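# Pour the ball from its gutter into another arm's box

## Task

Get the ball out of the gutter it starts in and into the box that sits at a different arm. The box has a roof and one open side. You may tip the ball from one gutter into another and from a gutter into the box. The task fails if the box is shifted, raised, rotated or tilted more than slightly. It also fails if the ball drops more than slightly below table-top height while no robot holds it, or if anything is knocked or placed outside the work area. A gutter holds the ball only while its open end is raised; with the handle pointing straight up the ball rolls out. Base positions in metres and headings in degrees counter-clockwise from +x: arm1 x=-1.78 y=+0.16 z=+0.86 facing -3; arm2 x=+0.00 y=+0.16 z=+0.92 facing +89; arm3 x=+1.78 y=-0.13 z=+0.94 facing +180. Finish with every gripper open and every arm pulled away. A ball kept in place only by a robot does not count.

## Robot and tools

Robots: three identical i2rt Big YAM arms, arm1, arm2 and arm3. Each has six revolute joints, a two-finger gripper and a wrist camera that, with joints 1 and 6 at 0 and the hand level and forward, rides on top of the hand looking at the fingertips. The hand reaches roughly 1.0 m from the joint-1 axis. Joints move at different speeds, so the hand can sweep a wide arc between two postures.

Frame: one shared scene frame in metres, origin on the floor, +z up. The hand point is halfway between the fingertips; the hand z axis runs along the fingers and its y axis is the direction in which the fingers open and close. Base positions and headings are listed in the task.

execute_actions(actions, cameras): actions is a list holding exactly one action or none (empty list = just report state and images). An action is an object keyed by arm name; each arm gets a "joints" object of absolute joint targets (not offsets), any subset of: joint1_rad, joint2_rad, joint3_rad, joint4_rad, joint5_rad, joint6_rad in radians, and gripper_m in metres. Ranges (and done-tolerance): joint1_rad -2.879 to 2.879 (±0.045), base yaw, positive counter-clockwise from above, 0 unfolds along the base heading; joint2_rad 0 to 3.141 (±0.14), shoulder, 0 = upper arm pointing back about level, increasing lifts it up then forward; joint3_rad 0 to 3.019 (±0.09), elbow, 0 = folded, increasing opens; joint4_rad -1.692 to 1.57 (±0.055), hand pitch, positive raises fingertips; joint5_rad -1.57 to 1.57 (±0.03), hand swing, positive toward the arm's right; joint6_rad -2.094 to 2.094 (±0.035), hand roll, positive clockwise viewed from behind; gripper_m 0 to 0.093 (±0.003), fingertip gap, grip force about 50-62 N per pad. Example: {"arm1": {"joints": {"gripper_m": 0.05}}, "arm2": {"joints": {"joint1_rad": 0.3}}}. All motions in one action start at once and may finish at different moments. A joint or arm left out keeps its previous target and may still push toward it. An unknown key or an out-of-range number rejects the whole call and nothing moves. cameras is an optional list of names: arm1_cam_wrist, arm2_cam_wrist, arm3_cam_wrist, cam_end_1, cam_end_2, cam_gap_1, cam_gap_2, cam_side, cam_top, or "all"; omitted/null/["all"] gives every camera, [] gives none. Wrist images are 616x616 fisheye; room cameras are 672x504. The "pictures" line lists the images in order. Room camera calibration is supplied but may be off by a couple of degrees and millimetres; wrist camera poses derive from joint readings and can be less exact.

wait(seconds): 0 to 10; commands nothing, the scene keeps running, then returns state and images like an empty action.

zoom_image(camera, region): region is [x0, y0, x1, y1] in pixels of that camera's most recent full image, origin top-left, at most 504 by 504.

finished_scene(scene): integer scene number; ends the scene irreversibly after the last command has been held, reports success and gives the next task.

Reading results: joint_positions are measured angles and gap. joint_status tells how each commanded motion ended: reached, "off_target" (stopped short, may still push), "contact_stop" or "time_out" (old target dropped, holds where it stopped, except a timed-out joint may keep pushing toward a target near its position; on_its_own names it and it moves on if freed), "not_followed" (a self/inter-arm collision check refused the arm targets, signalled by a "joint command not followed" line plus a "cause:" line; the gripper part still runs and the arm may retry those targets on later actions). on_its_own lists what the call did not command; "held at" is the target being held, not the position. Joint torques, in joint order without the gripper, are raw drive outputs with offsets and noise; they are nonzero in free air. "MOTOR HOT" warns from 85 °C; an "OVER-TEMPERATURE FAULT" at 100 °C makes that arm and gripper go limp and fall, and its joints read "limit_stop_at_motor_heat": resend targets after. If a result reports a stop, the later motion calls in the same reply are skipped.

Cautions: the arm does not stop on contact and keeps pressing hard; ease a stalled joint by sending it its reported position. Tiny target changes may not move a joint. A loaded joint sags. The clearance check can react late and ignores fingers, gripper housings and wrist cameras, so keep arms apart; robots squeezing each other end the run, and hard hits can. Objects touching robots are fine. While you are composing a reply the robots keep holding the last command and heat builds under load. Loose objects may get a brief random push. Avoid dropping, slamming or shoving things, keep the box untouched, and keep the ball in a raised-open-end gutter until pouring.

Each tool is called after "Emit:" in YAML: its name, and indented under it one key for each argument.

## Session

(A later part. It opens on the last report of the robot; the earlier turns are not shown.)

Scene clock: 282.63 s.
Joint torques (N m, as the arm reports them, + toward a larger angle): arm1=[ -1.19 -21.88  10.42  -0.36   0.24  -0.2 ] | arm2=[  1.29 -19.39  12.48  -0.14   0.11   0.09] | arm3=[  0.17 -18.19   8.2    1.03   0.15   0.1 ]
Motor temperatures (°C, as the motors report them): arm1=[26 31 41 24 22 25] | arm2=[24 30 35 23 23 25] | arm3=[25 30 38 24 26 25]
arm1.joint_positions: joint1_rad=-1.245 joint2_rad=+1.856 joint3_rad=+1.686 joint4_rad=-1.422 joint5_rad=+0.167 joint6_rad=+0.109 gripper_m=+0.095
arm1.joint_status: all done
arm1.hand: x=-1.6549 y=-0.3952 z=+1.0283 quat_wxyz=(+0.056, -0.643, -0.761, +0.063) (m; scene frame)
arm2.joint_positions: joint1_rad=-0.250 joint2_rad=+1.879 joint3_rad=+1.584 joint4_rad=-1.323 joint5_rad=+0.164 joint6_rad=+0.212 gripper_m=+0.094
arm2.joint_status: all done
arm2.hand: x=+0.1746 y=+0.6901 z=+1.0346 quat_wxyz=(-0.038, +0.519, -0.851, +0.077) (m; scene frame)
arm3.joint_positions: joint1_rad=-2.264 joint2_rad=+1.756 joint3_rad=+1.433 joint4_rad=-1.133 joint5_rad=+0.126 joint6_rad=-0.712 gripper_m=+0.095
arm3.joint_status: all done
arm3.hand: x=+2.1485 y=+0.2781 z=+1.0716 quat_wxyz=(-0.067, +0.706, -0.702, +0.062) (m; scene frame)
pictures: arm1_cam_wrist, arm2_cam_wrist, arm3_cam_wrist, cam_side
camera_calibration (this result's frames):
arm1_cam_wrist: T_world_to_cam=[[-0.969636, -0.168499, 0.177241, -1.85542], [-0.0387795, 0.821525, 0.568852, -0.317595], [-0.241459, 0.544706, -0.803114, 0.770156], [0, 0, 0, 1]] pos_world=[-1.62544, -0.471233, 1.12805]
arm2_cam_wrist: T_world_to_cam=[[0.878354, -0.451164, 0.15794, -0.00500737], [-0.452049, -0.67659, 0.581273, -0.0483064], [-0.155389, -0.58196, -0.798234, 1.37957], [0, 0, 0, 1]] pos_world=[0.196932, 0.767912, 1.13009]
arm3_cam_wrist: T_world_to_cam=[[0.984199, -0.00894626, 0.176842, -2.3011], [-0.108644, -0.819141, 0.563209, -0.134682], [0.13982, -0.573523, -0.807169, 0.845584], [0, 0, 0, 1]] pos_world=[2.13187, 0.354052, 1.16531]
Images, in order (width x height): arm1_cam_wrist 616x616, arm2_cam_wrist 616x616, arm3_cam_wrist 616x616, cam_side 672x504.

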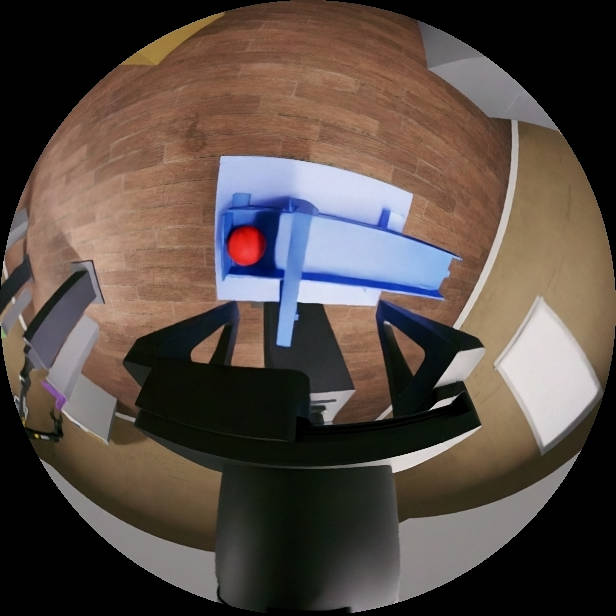

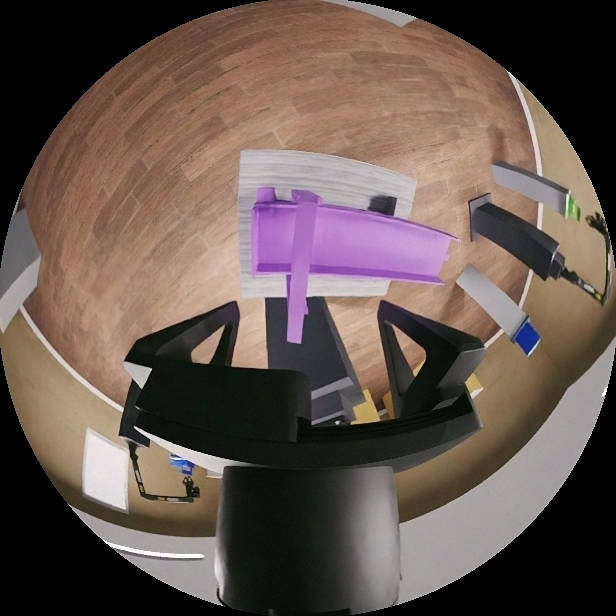

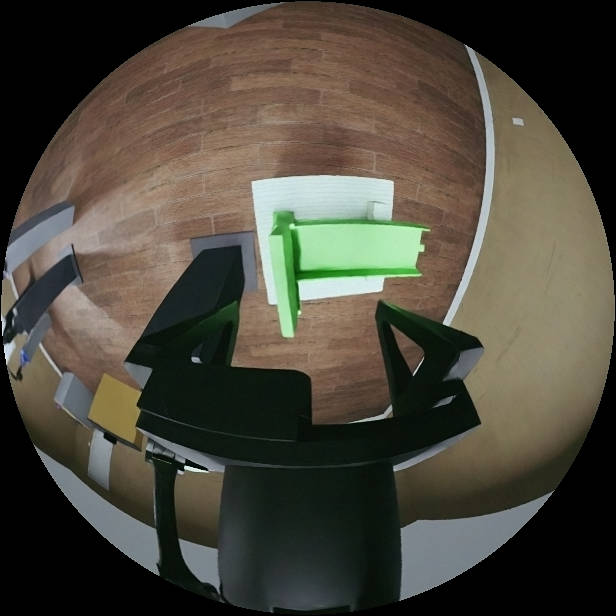

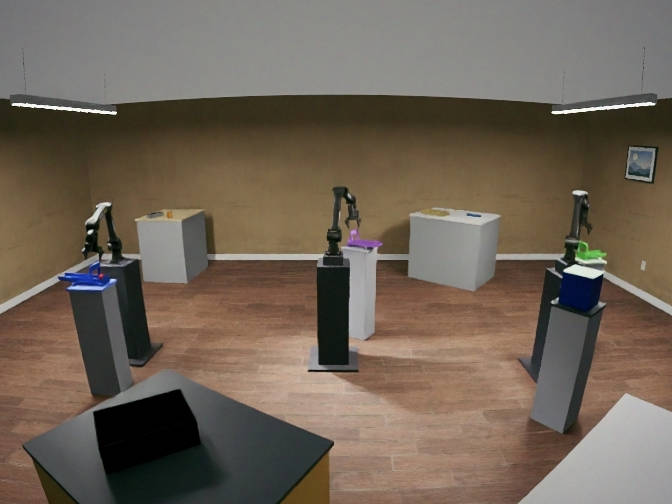

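Emit:
execute_actions:
  actions:
    - {"arm1":{"joints":{"joint2_rad":1.881,"joint3_rad":1.62,"joint4_rad":-1.305,"joint6_rad":0.27,"gripper_m":0.08}},"arm2":{"joints":{"joint2_rad":1.917,"joint3_rad":1.552,"joint4_rad":-1.222,"joint6_rad":0.32,"gripper_m":0.08}},"arm3":{"joints":{"joint1_rad":-2.277,"joint2_rad":1.787,"joint3_rad":1.28,"joint4_rad":-0.924,"gripper_m":0.08}}}
  cameras: ["arm1_cam_wrist","arm2_cam_wrist","arm3_cam_wrist","cam_side"]

Emit:
zoom_image:
  camera: "cam_side"
  region: [60, 230, 130, 290]

Emit:
zoom_image:
  camera: "cam_side"
  region: [330, 210, 390, 255]

Emit:
zoom_image:
  camera: "cam_side"
  region: [560, 220, 620, 270]

Scene clock: 371.33 s.
Joint torques (N m, as the arm reports them, + toward a larger angle): arm1=[ -1.14 -19.42   7.07   0.64   0.25  -0.03] | arm2=[  1.26 -16.6    9.7    1.02   0.12   0.09] | arm3=[ -1.35 -17.08   7.48   0.91   0.21   0.2 ]
Motor temperatures (°C, as the motors report them): arm1=[26 34 48 24 22 25] | arm2=[24 34 38 23 23 25] | arm3=[25 31 36 24 26 25]
arm1.joint_positions: joint1_rad=-1.245 joint2_rad=+1.872 joint3_rad=+1.627 joint4_rad=-1.320 joint5_rad=+0.168 joint6_rad=+0.260 gripper_m=+0.080
arm1.joint_status: all done
arm1.hand: x=-1.6533 y=-0.4012 z=+0.9979 quat_wxyz=(+0.039, -0.700, -0.709, +0.074) (m; scene frame)
arm2.joint_positions: joint1_rad=-0.250 joint2_rad=+1.897 joint3_rad=+1.553 joint4_rad=-1.238 joint5_rad=+0.164 joint6_rad=+0.312 gripper_m=+0.080
arm2.joint_status: all done
arm2.hand: x=+0.1770 y=+0.6988 z=+1.0136 quat_wxyz=(-0.054, +0.474, -0.877, +0.061) (m; scene frame)
arm3.joint_positions: joint1_rad=-2.264 joint2_rad=+1.787 joint3_rad=+1.272 joint4_rad=-0.936 joint5_rad=+0.126 joint6_rad=-0.711 gripper_m=+0.080
arm3.joint_status: all done
arm3.hand: x=+2.1379 y=+0.2646 z=+1.0000 quat_wxyz=(-0.069, +0.705, -0.703, +0.061) (m; scene frame)
pictures: arm1_cam_wrist, arm2_cam_wrist, arm3_cam_wrist, cam_side
camera_calibration (this result's frames):
arm1_cam_wrist: T_world_to_cam=[[-0.98547, -0.0135915, 0.169302, -1.80558], [0.0786497, 0.846966, 0.525797, -0.0479586], [-0.15054, 0.531473, -0.833591, 0.924883], [0, 0, 0, 1]] pos_world=[-1.63634, -0.475472, 1.10188]
arm2_cam_wrist: T_world_to_cam=[[0.826688, -0.54297, 0.147549, 0.0839784], [-0.527393, -0.656376, 0.539469, 0.0124531], [-0.196068, -0.523789, -0.828977, 1.36588], [0, 0, 0, 1]] pos_world=[0.204949, 0.769204, 1.11317]
arm3_cam_wrist: T_world_to_cam=[[0.983712, -0.010246, 0.179461, -2.27938], [-0.110743, -0.820944, 0.560167, -0.0986023], [0.141588, -0.570917, -0.808707, 0.778624], [0, 0, 0, 1]] pos_world=[2.12109, 0.340228, 1.09397]
Images, in order (width x height): arm1_cam_wrist 616x616, arm2_cam_wrist 616x616, arm3_cam_wrist 616x616, cam_side 672x504.

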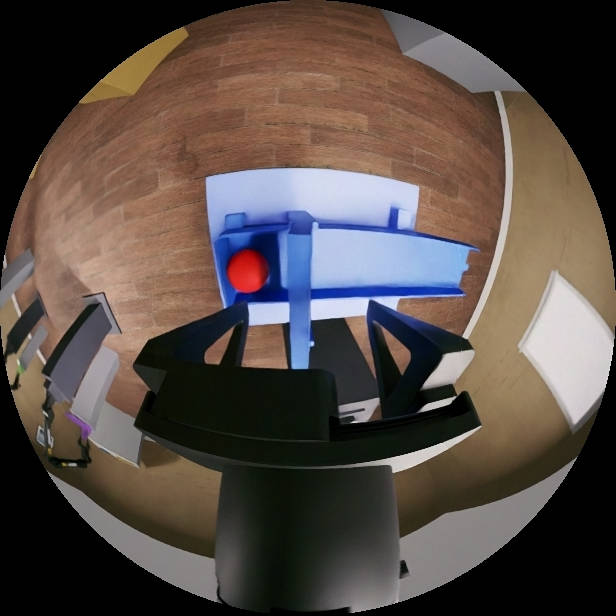

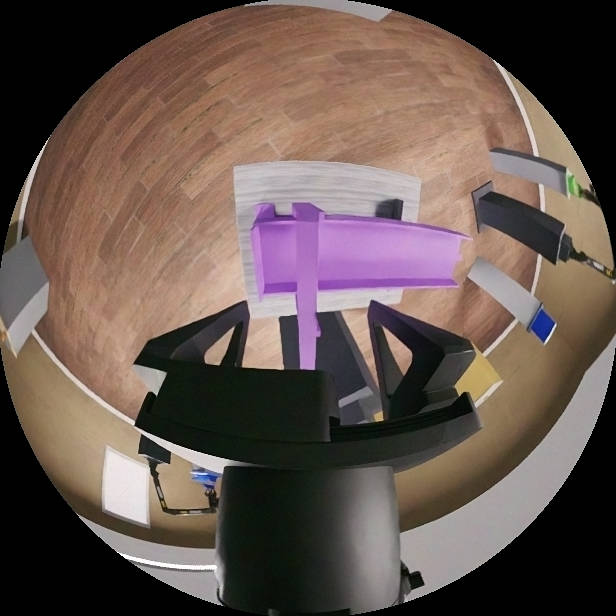

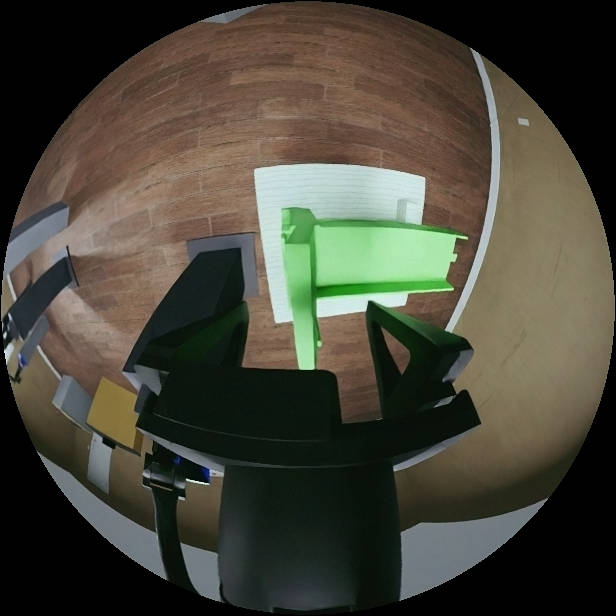

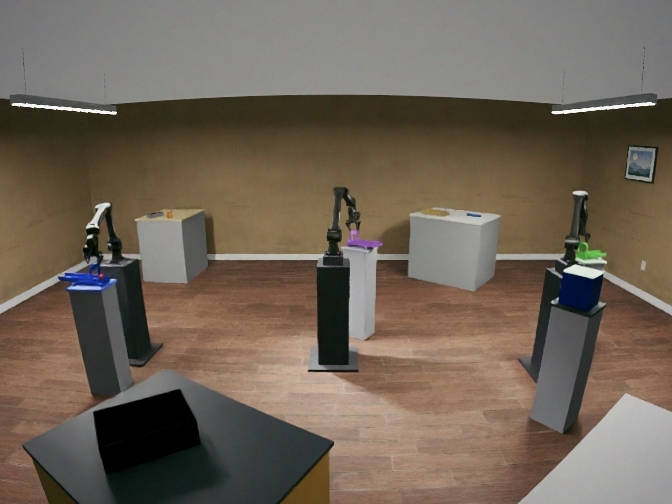

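Region (60, 230, 130, 290) of cam_side's 672x504 image, scaled by 7.200, with more detail than that image has; it fills the top 432 rows of this view, and the rest is white.

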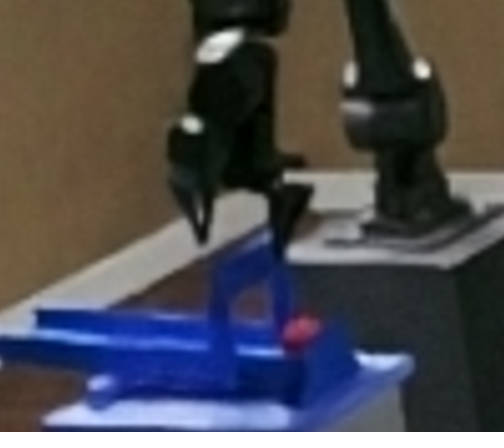

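Region (330, 210, 390, 255) of cam_side's 672x504 image, scaled by 8.400, with more detail than that image has; it fills the top 378 rows of this view, and the rest is white.

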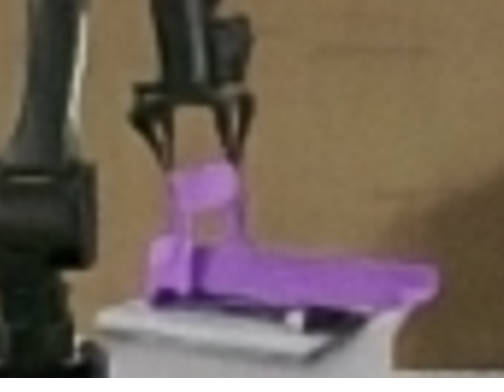

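Region (560, 220, 620, 270) of cam_side's 672x504 image, scaled by 8.400, with more detail than that image has.

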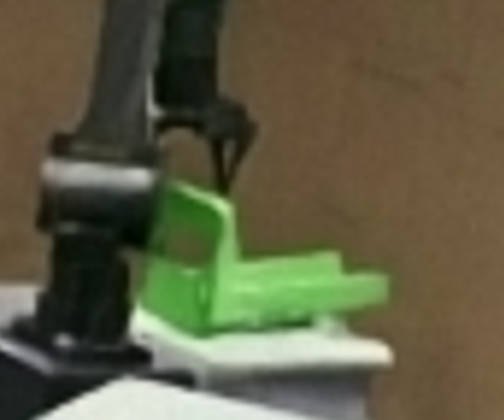

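Emit:
execute_actions:
  actions:
    - {"arm1":{"joints":{"joint3_rad":1.542,"joint4_rad":-1.232}},"arm2":{"joints":{"joint3_rad":1.475,"joint4_rad":-1.15}},"arm3":{"joints":{"joint2_rad":1.83,"joint3_rad":1.236,"joint4_rad":-0.853}}}
  cameras: ["arm1_cam_wrist","arm2_cam_wrist","arm3_cam_wrist","cam_side"]

Emit:
zoom_image:
  camera: "cam_side"
  region: [60, 230, 130, 290]

Emit:
zoom_image:
  camera: "cam_side"
  region: [330, 210, 390, 255]

Emit:
zoom_image:
  camera: "cam_side"
  region: [560, 220, 620, 270]

Scene clock: 389.13 s.
Joint torques (N m, as the arm reports them, + toward a larger angle): arm1=[ -1.14 -19.23   7.03   0.62   0.25  -0.04] | arm2=[  1.23 -16.66   9.96   0.96   0.11   0.07] | arm3=[ -1.74 -17.11   7.02   0.91   0.16   0.21]
Motor temperatures (°C, as the motors report them): arm1=[26 33 44 24 22 25] | arm2=[24 33 36 23 23 25] | arm3=[25 31 36 24 26 25]
arm1.joint_positions: joint1_rad=-1.245 joint2_rad=+1.873 joint3_rad=+1.546 joint4_rad=-1.247 joint5_rad=+0.168 joint6_rad=+0.261 gripper_m=+0.080
arm1.joint_status: all done
arm1.hand: x=-1.6561 y=-0.3912 z=+0.9676 quat_wxyz=(+0.043, -0.700, -0.710, +0.072) (m; scene frame)
arm2.joint_positions: joint1_rad=-0.250 joint2_rad=+1.901 joint3_rad=+1.471 joint4_rad=-1.165 joint5_rad=+0.164 joint6_rad=+0.312 gripper_m=+0.080
arm2.joint_status: all done
arm2.hand: x=+0.1733 y=+0.6850 z=+0.9828 quat_wxyz=(-0.050, +0.475, -0.876, +0.066) (m; scene frame)
arm3.joint_positions: joint1_rad=-2.264 joint2_rad=+1.823 joint3_rad=+1.234 joint4_rad=-0.865 joint5_rad=+0.126 joint6_rad=-0.711 gripper_m=+0.080
arm3.joint_status: all done
arm3.hand: x=+2.1365 y=+0.2626 z=+0.9707 quat_wxyz=(-0.068, +0.706, -0.703, +0.062) (m; scene frame)
pictures: arm1_cam_wrist, arm2_cam_wrist, arm3_cam_wrist, cam_side
camera_calibration (this result's frames):
arm1_cam_wrist: T_world_to_cam=[[-0.985074, -0.0146487, 0.171509, -1.80499], [0.0802174, 0.842499, 0.532692, -0.046129], [-0.1523, 0.538499, -0.828748, 0.888985], [0, 0, 0, 1]] pos_world=[-1.63896, -0.466295, 1.07089]
arm2_cam_wrist: T_world_to_cam=[[0.826947, -0.54139, 0.151838, 0.0787906], [-0.525974, -0.649353, 0.549265, 0.00339019], [-0.198771, -0.534076, -0.821738, 1.33278], [0, 0, 0, 1]] pos_world=[0.201545, 0.756666, 1.08137]
arm3_cam_wrist: T_world_to_cam=[[0.983975, -0.00995212, 0.178029, -2.27202], [-0.109933, -0.81996, 0.561766, -0.0875123], [0.140386, -0.572335, -0.807914, 0.756084], [0, 0, 0, 1]] pos_world=[2.11985, 0.338365, 1.0645]
Images, in order (width x height): arm1_cam_wrist 616x616, arm2_cam_wrist 616x616, arm3_cam_wrist 616x616, cam_side 672x504.

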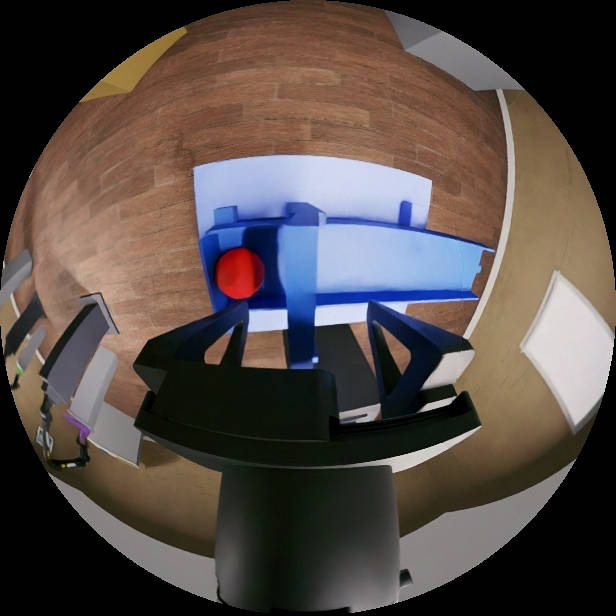

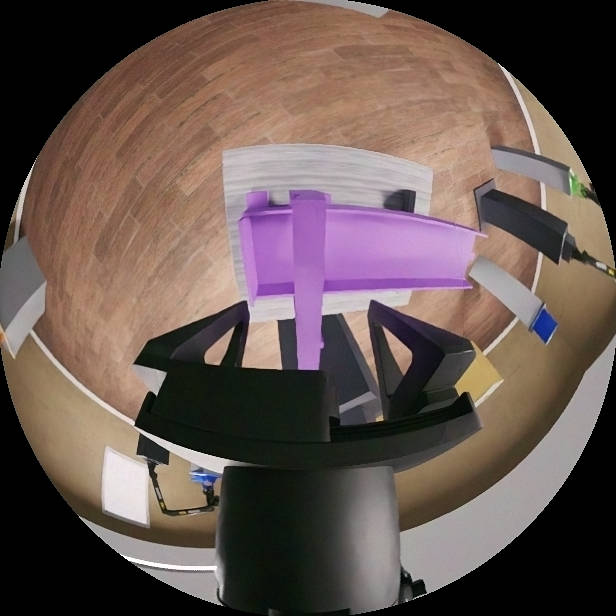

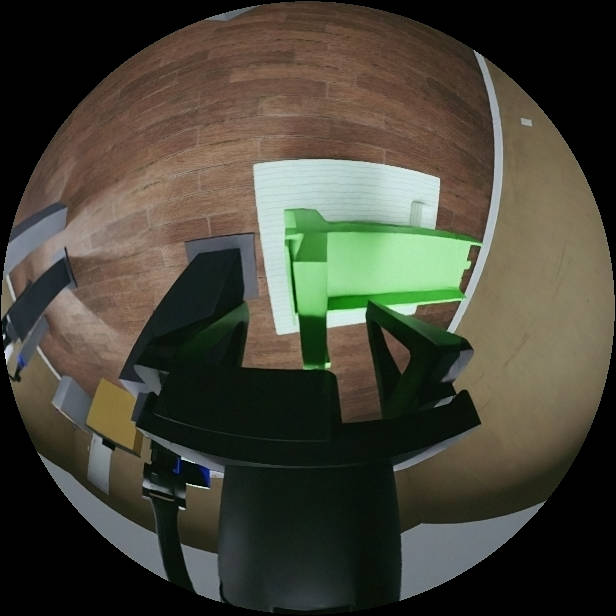

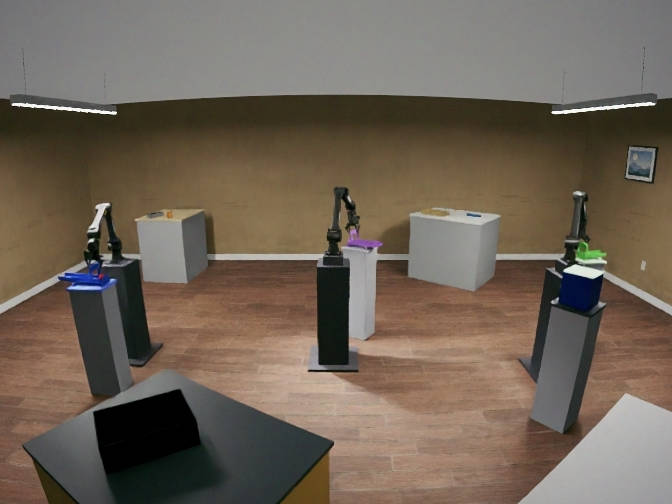

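Region (60, 230, 130, 290) of cam_side's 672x504 image, scaled by 7.200, with more detail than that image has; it fills the top 432 rows of this view, and the rest is white.

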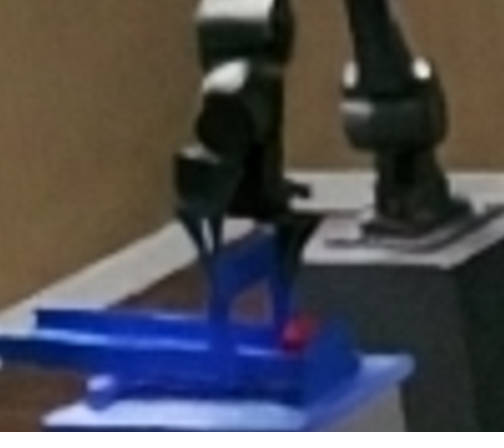

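Region (330, 210, 390, 255) of cam_side's 672x504 image, scaled by 8.400, with more detail than that image has; it fills the top 378 rows of this view, and the rest is white.

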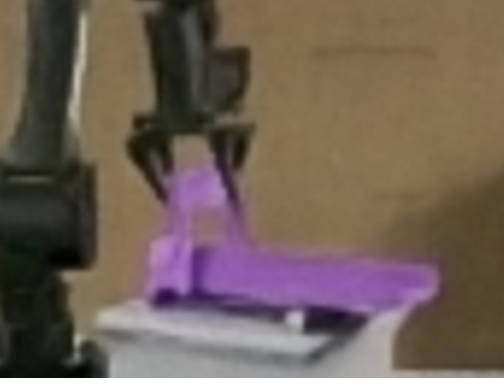

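Region (560, 220, 620, 270) of cam_side's 672x504 image, scaled by 8.400, with more detail than that image has.

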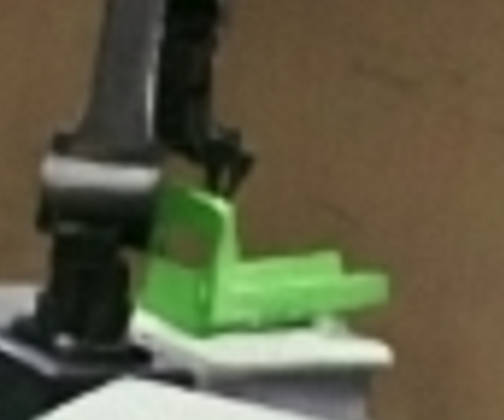

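Emit:
execute_actions:
  actions:
    - {"arm1":{"joints":{"gripper_m":0.0}},"arm2":{"joints":{"gripper_m":0.0}},"arm3":{"joints":{"gripper_m":0.0}}}
  cameras: ["arm1_cam_wrist","arm2_cam_wrist","arm3_cam_wrist","cam_side"]

Scene clock: 395.93 s.
Joint torques (N m, as the arm reports them, + toward a larger angle): arm1=[ -1.05 -19.03   7.01   0.61  -0.17  -0.09] | arm2=[  1.49 -16.53   9.85   0.99  -0.24   0.05] | arm3=[ -1.07 -17.03   6.88   0.59  -0.23   0.21]
Motor temperatures (°C, as the motors report them): arm1=[26 33 43 24 22 25] | arm2=[24 33 36 23 23 25] | arm3=[25 31 36 24 26 25]
arm1.joint_positions: joint1_rad=-1.244 joint2_rad=+1.872 joint3_rad=+1.546 joint4_rad=-1.247 joint5_rad=+0.177 joint6_rad=+0.267 gripper_m=+0.012
arm1.joint_status: gripper_m off_target (ended at +0.012, target +0.000)
arm1.hand: x=-1.6572 y=-0.3915 z=+0.9687 quat_wxyz=(+0.044, -0.701, -0.707, +0.077) (m; scene frame)
arm2.joint_positions: joint1_rad=-0.250 joint2_rad=+1.899 joint3_rad=+1.471 joint4_rad=-1.165 joint5_rad=+0.175 joint6_rad=+0.315 gripper_m=+0.011
arm2.joint_status: gripper_m off_target (ended at +0.011, target +0.000)
arm2.hand: x=+0.1751 y=+0.6846 z=+0.9837 quat_wxyz=(-0.054, +0.473, -0.877, +0.070) (m; scene frame)
arm3.joint_positions: joint1_rad=-2.267 joint2_rad=+1.814 joint3_rad=+1.235 joint4_rad=-0.856 joint5_rad=+0.136 joint6_rad=-0.712 gripper_m=+0.012
arm3.joint_status: gripper_m off_target (ended at +0.012, target +0.000)
arm3.hand: x=+2.1412 y=+0.2633 z=+0.9761 quat_wxyz=(-0.078, +0.703, -0.703, +0.066) (m; scene frame)
pictures: arm1_cam_wrist, arm2_cam_wrist, arm3_cam_wrist, cam_side
camera_calibration (this result's frames):
arm1_cam_wrist: T_world_to_cam=[[-0.983696, -0.00831258, 0.179648, -1.80938], [0.0893017, 0.844496, 0.528065, -0.026074], [-0.156101, 0.535498, -0.829985, 0.883594], [0, 0, 0, 1]] pos_world=[-1.63962, -0.466184, 1.07219]
arm2_cam_wrist: T_world_to_cam=[[0.82372, -0.543421, 0.161797, 0.0690717], [-0.533848, -0.647175, 0.544216, 0.00843152], [-0.191028, -0.534656, -0.823196, 1.33416], [0, 0, 0, 1]] pos_world=[0.202467, 0.756309, 1.08251]
arm3_cam_wrist: T_world_to_cam=[[0.980105, -0.0149696, 0.197915, -2.28741], [-0.124175, -0.824147, 0.552596, -0.0489062], [0.154839, -0.566179, -0.809609, 0.729322], [0, 0, 0, 1]] pos_world=[2.12291, 0.338379, 1.0702]
Images, in order (width x height): arm1_cam_wrist 616x616, arm2_cam_wrist 616x616, arm3_cam_wrist 616x616, cam_side 672x504.

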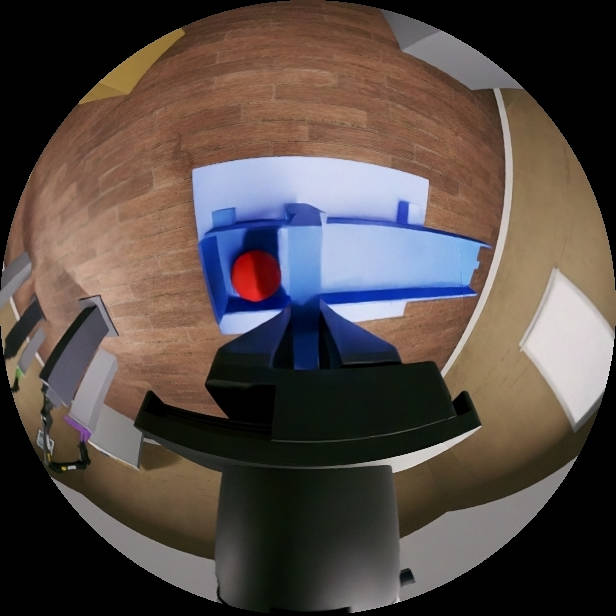

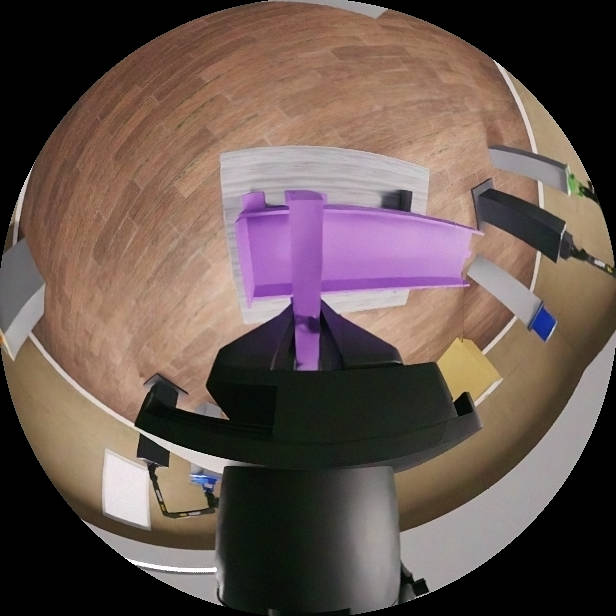

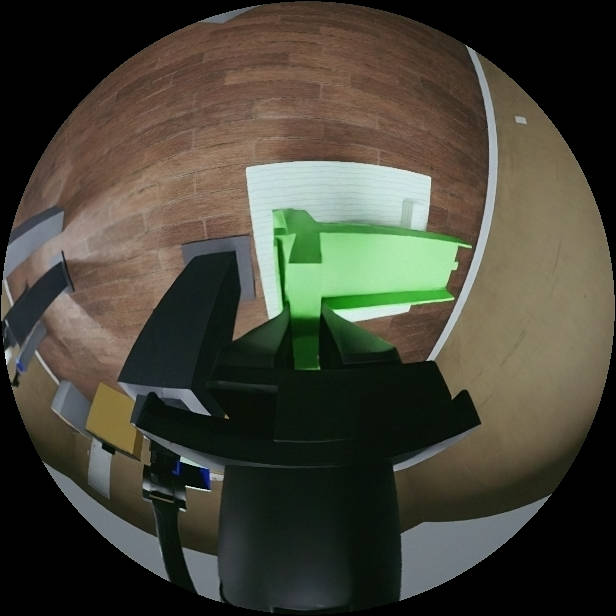

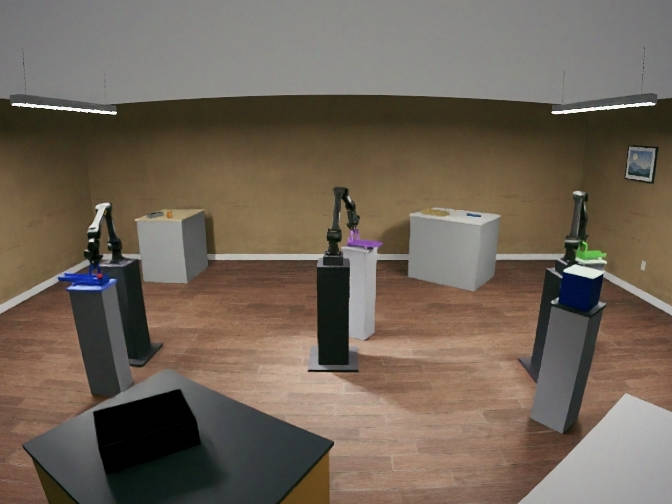

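Emit:
execute_actions:
  actions:
    - {"arm1":{"joints":{"joint3_rad":1.714,"joint4_rad":-1.397,"joint5_rad":0.19}},"arm2":{"joints":{"joint3_rad":1.64,"joint4_rad":-1.32,"joint5_rad":0.19}},"arm3":{"joints":{"joint3_rad":1.41,"joint4_rad":-1.024,"joint5_rad":0.15}}}
  cameras: ["arm1_cam_wrist","cam_side"]

Emit:
zoom_image:
  camera: "cam_side"
  region: [40, 220, 140, 300]

Emit:
zoom_image:
  camera: "cam_side"
  region: [320, 200, 400, 260]

Emit:
zoom_image:
  camera: "cam_side"
  region: [550, 210, 630, 270]

Scene clock: 415.73 s.
Joint torques (N m, as the arm reports them, + toward a larger angle): arm1=[ -1.31 -21.12  11.59  -0.47   0.29  -0.1 ] | arm2=[  1.28 -17.82  13.19  -0.31   0.16   0.04] | arm3=[ -2.01 -18.36  10.64   0.09   0.17   0.19]
Motor temperatures (°C, as the motors report them): arm1=[26 33 42 24 22 25] | arm2=[24 34 36 23 23 25] | arm3=[25 31 36 24 26 25]
arm1.joint_positions: joint1_rad=-1.243 joint2_rad=+1.885 joint3_rad=+1.657 joint4_rad=-1.383 joint5_rad=+0.188 joint6_rad=+0.267 gripper_m=+0.012
arm1.joint_status: all done
arm1.hand: x=-1.6573 y=-0.3971 z=+1.0024 quat_wxyz=(+0.063, -0.700, -0.708, +0.072) (m; scene frame)
arm2.joint_positions: joint1_rad=-0.251 joint2_rad=+1.913 joint3_rad=+1.603 joint4_rad=-1.305 joint5_rad=+0.187 joint6_rad=+0.315 gripper_m=+0.011
arm2.joint_status: all done
arm2.hand: x=+0.1814 y=+0.6995 z=+1.0238 quat_wxyz=(-0.051, +0.474, -0.876, +0.081) (m; scene frame)
arm3.joint_positions: joint1_rad=-2.267 joint2_rad=+1.830 joint3_rad=+1.364 joint4_rad=-1.016 joint5_rad=+0.147 joint6_rad=-0.711 gripper_m=+0.012
arm3.joint_status: all done
arm3.hand: x=+2.1522 y=+0.2738 z=+1.0101 quat_wxyz=(-0.055, +0.705, -0.703, +0.073) (m; scene frame)
pictures: arm1_cam_wrist, cam_side
camera_calibration (this result's frames):
arm1_cam_wrist: T_world_to_cam=[[-0.979752, -0.0153835, 0.199621, -1.83181], [0.100037, 0.826051, 0.554647, -0.0552364], [-0.17343, 0.563386, -0.807786, 0.874666], [0, 0, 0, 1]] pos_world=[-1.6375, -0.475326, 1.10285]
Images, in order (width x height): arm1_cam_wrist 616x616, cam_side 672x504.

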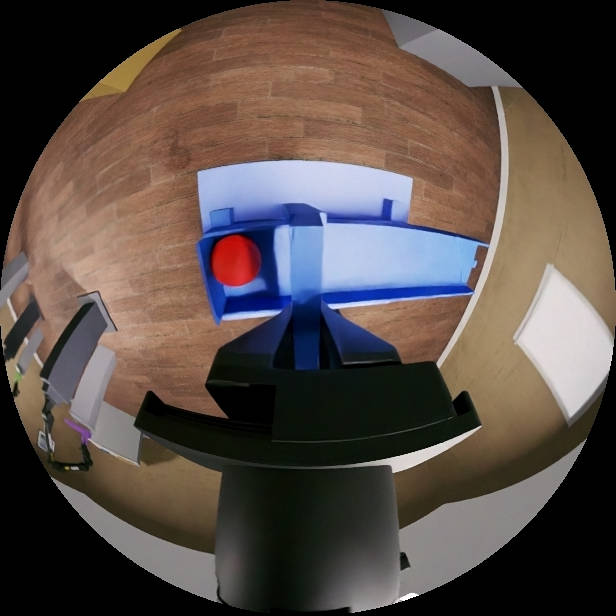

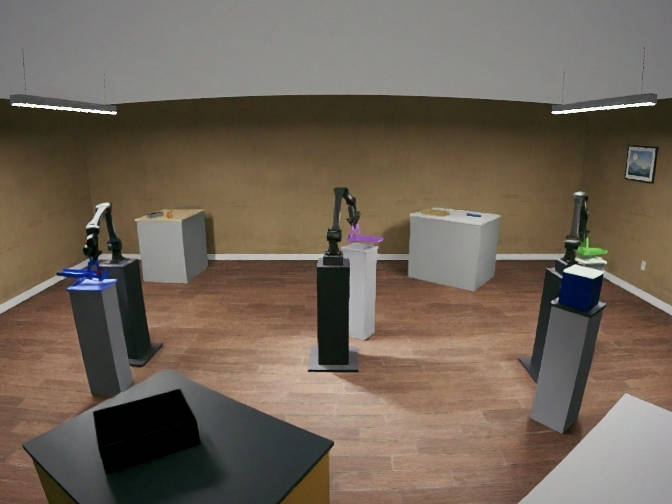

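Region (40, 220, 140, 300) of cam_side's 672x504 image, scaled by 5.040, with more detail than that image has; it fills the top 403 rows of this view, and the rest is white.

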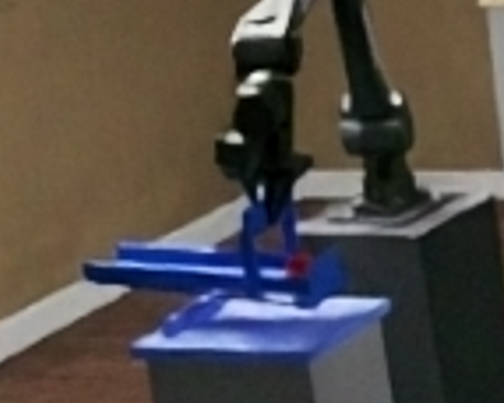

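Region (320, 200, 400, 260) of cam_side's 672x504 image, scaled by 6.300, with more detail than that image has; it fills the top 378 rows of this view, and the rest is white.

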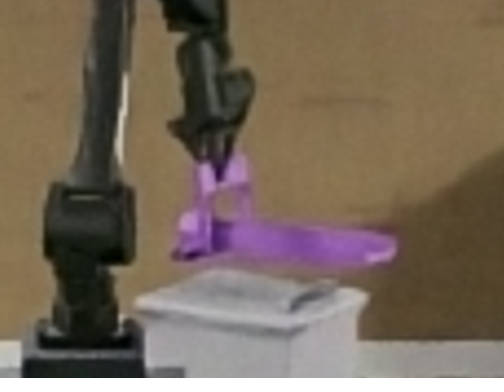

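Region (550, 210, 630, 270) of cam_side's 672x504 image, scaled by 6.300, with more detail than that image has; it fills the top 378 rows of this view, and the rest is white.

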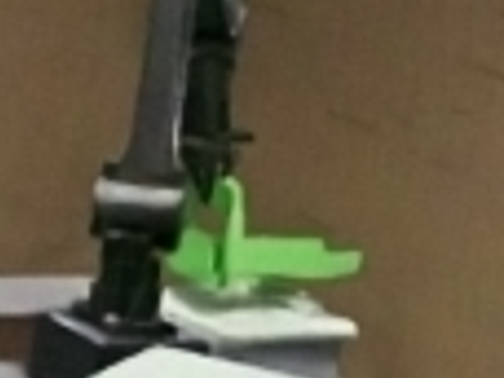

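Emit:
execute_actions:
  actions:
    - {"arm1":{"joints":{"joint2_rad":1.84,"joint3_rad":1.885,"joint4_rad":-1.5,"joint5_rad":0.55,"joint6_rad":0.0}},"arm2":{"joints":{"joint2_rad":1.86,"joint3_rad":1.8,"joint4_rad":-1.3}},"arm3":{"joints":{"joint2_rad":1.7,"joint3_rad":1.7,"joint4_rad":-1.3}}}
  cameras: ["arm1_cam_wrist","cam_side"]

Scene clock: 523.43 s.
Joint torques (N m, as the arm reports them, + toward a larger angle): arm1=[ -1.23 -22.14  11.93  -0.19   0.82  -0.16] | arm2=[  1.27 -18.92  14.83   0.8    0.18   0.03] | arm3=[ -0.98 -17.37  10.65   0.37   0.21   0.15]
Motor temperatures (°C, as the motors report them): arm1=[26 35 57 24 23 25] | arm2=[24 36 42 23 23 25] | arm3=[25 33 43 24 26 25]
arm1.joint_positions: joint1_rad=-1.243 joint2_rad=+1.855 joint3_rad=+1.828 joint4_rad=-1.488 joint5_rad=+0.540 joint6_rad=+0.009 gripper_m=+0.012
arm1.joint_status: all done
arm1.hand: x=-1.7056 y=-0.4333 z=+1.1055 quat_wxyz=(+0.138, -0.591, -0.761, +0.230) (m; scene frame)
arm2.joint_positions: joint1_rad=-0.251 joint2_rad=+1.864 joint3_rad=+1.758 joint4_rad=-1.305 joint5_rad=+0.186 joint6_rad=+0.315 gripper_m=+0.011
arm2.joint_status: all done
arm2.hand: x=+0.1944 y=+0.7468 z=+1.1114 quat_wxyz=(-0.121, +0.464, -0.878, +0.007) (m; scene frame)
arm3.joint_positions: joint1_rad=-2.267 joint2_rad=+1.699 joint3_rad=+1.666 joint4_rad=-1.294 joint5_rad=+0.147 joint6_rad=-0.711 gripper_m=+0.012
arm3.joint_status: all done
arm3.hand: x=+2.1699 y=+0.2971 z=+1.1934 quat_wxyz=(-0.131, +0.696, -0.703, +0.067) (m; scene frame)
pictures: arm1_cam_wrist, cam_side
camera_calibration (this result's frames):
arm1_cam_wrist: T_world_to_cam=[[-0.829706, -0.199129, 0.521475, -2.07983], [0.061969, 0.895573, 0.440579, 0.0136211], [-0.554751, 0.397866, -0.730722, 0.162687], [0, 0, 0, 1]] pos_world=[-1.63624, -0.491082, 1.19746]
Images, in order (width x height): arm1_cam_wrist 616x616, cam_side 672x504.

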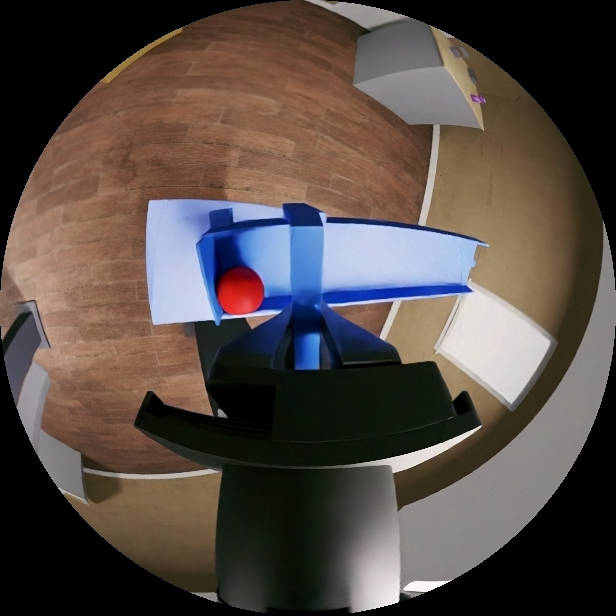

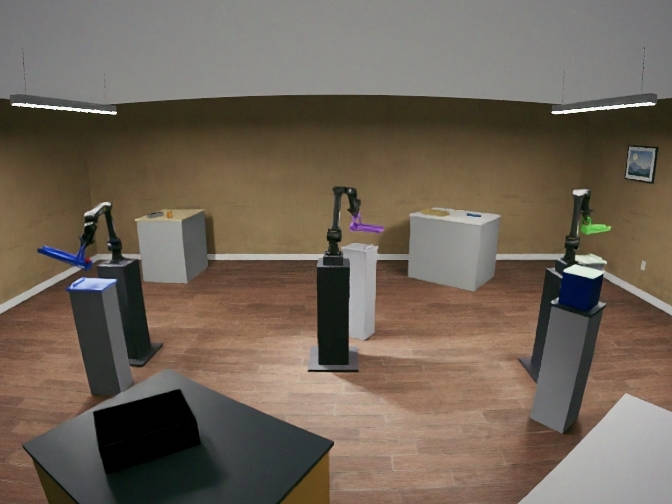

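Emit:
execute_actions:
  actions:
    - {"arm1":{"joints":{"joint1_rad":0.05,"joint4_rad":-1.05}},"arm2":{"joints":{"joint1_rad":1.588,"joint2_rad":1.93,"joint3_rad":1.455,"joint4_rad":-0.81,"joint5_rad":0.0,"joint6_rad":-1.571}},"arm3":{"joints":{"joint1_rad":-0.161,"joint2_rad":0.6,"joint3_rad":1.7,"joint4_rad":-1.5,"joint5_rad":0.0,"joint6_rad":-1.571}}}
  cameras: ["arm1_cam_wrist","cam_side","cam_top"]

Scene clock: 538.63 s.
Joint torques (N m, as the arm reports them, + toward a larger angle): arm1=[ -1.02 -23.4   12.45   1.22   0.74  -0.17] | arm2=[  0.65 -18.78  10.09   1.    -0.11  -0.02] | arm3=[ 0.1   4.98  6.23  2.    0.07 -0.04]
Motor temperatures (°C, as the motors report them): arm1=[26 35 59 24 23 25] | arm2=[24 36 43 23 23 25] | arm3=[25 33 43 24 26 25]
arm1.joint_positions: joint1_rad=+0.054 joint2_rad=+1.857 joint3_rad=+1.828 joint4_rad=-1.060 joint5_rad=+0.541 joint6_rad=+0.007 gripper_m=+0.012
arm1.joint_status: all done
arm1.hand: x=-1.1015 y=+0.0685 z=+1.1292 quat_wxyz=(-0.231, -0.066, -0.936, +0.259) (m; scene frame)
arm2.joint_positions: joint1_rad=+1.593 joint2_rad=+1.934 joint3_rad=+1.450 joint4_rad=-0.814 joint5_rad=-0.001 joint6_rad=-1.563 gripper_m=+0.011
arm2.joint_status: all done
arm2.hand: x=-0.6242 y=+0.1597 z=+0.9664 quat_wxyz=(-0.095, +0.702, +0.699, -0.098) (m; scene frame)
arm3.joint_positions: joint1_rad=-0.171 joint2_rad=+0.606 joint3_rad=+1.690 joint4_rad=-1.505 joint5_rad=-0.002 joint6_rad=-1.558 gripper_m=+0.012
arm3.joint_status: all done
arm3.hand: x=+1.6219 y=-0.1016 z=+1.5772 quat_wxyz=(-0.411, +0.648, +0.538, -0.348) (m; scene frame)
pictures: arm1_cam_wrist, cam_side, cam_top
camera_calibration (this result's frames):
arm1_cam_wrist: T_world_to_cam=[[-0.242611, -0.8527, 0.462648, -0.733192], [-0.952418, 0.30005, 0.0535741, -1.12327], [-0.1845, -0.427637, -0.884922, 0.953937], [0, 0, 0, 1]] pos_world=[-1.0717, 0.119783, 1.24355]
Images, in order (width x height): arm1_cam_wrist 616x616, cam_side 672x504, cam_top 672x504.

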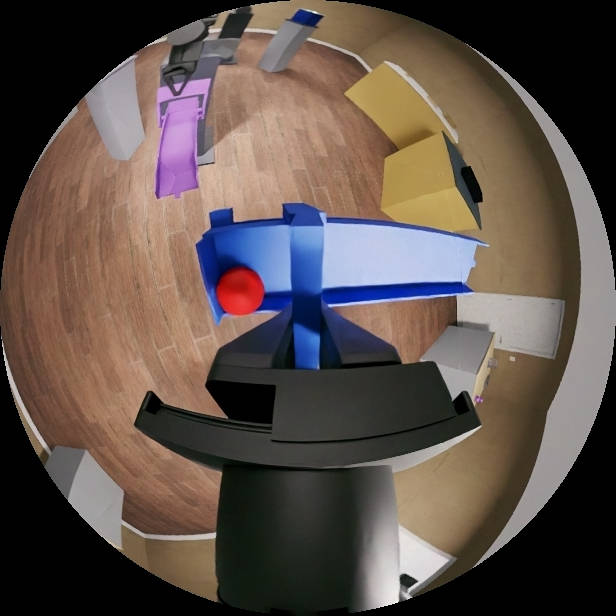

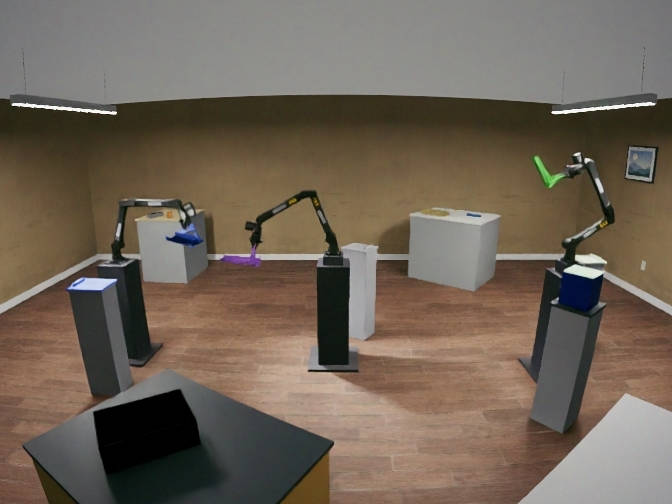

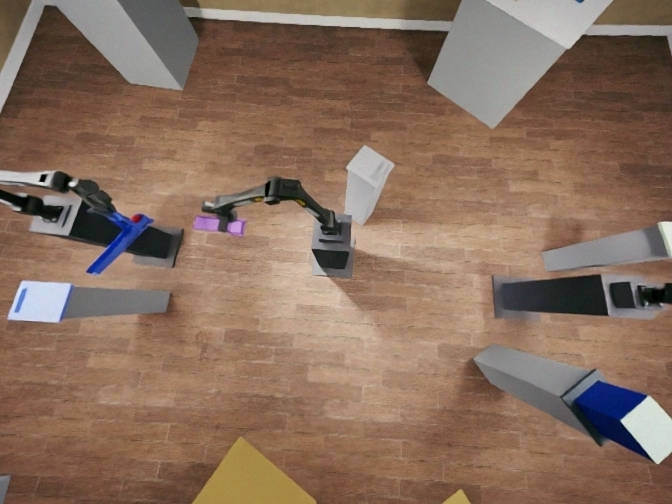

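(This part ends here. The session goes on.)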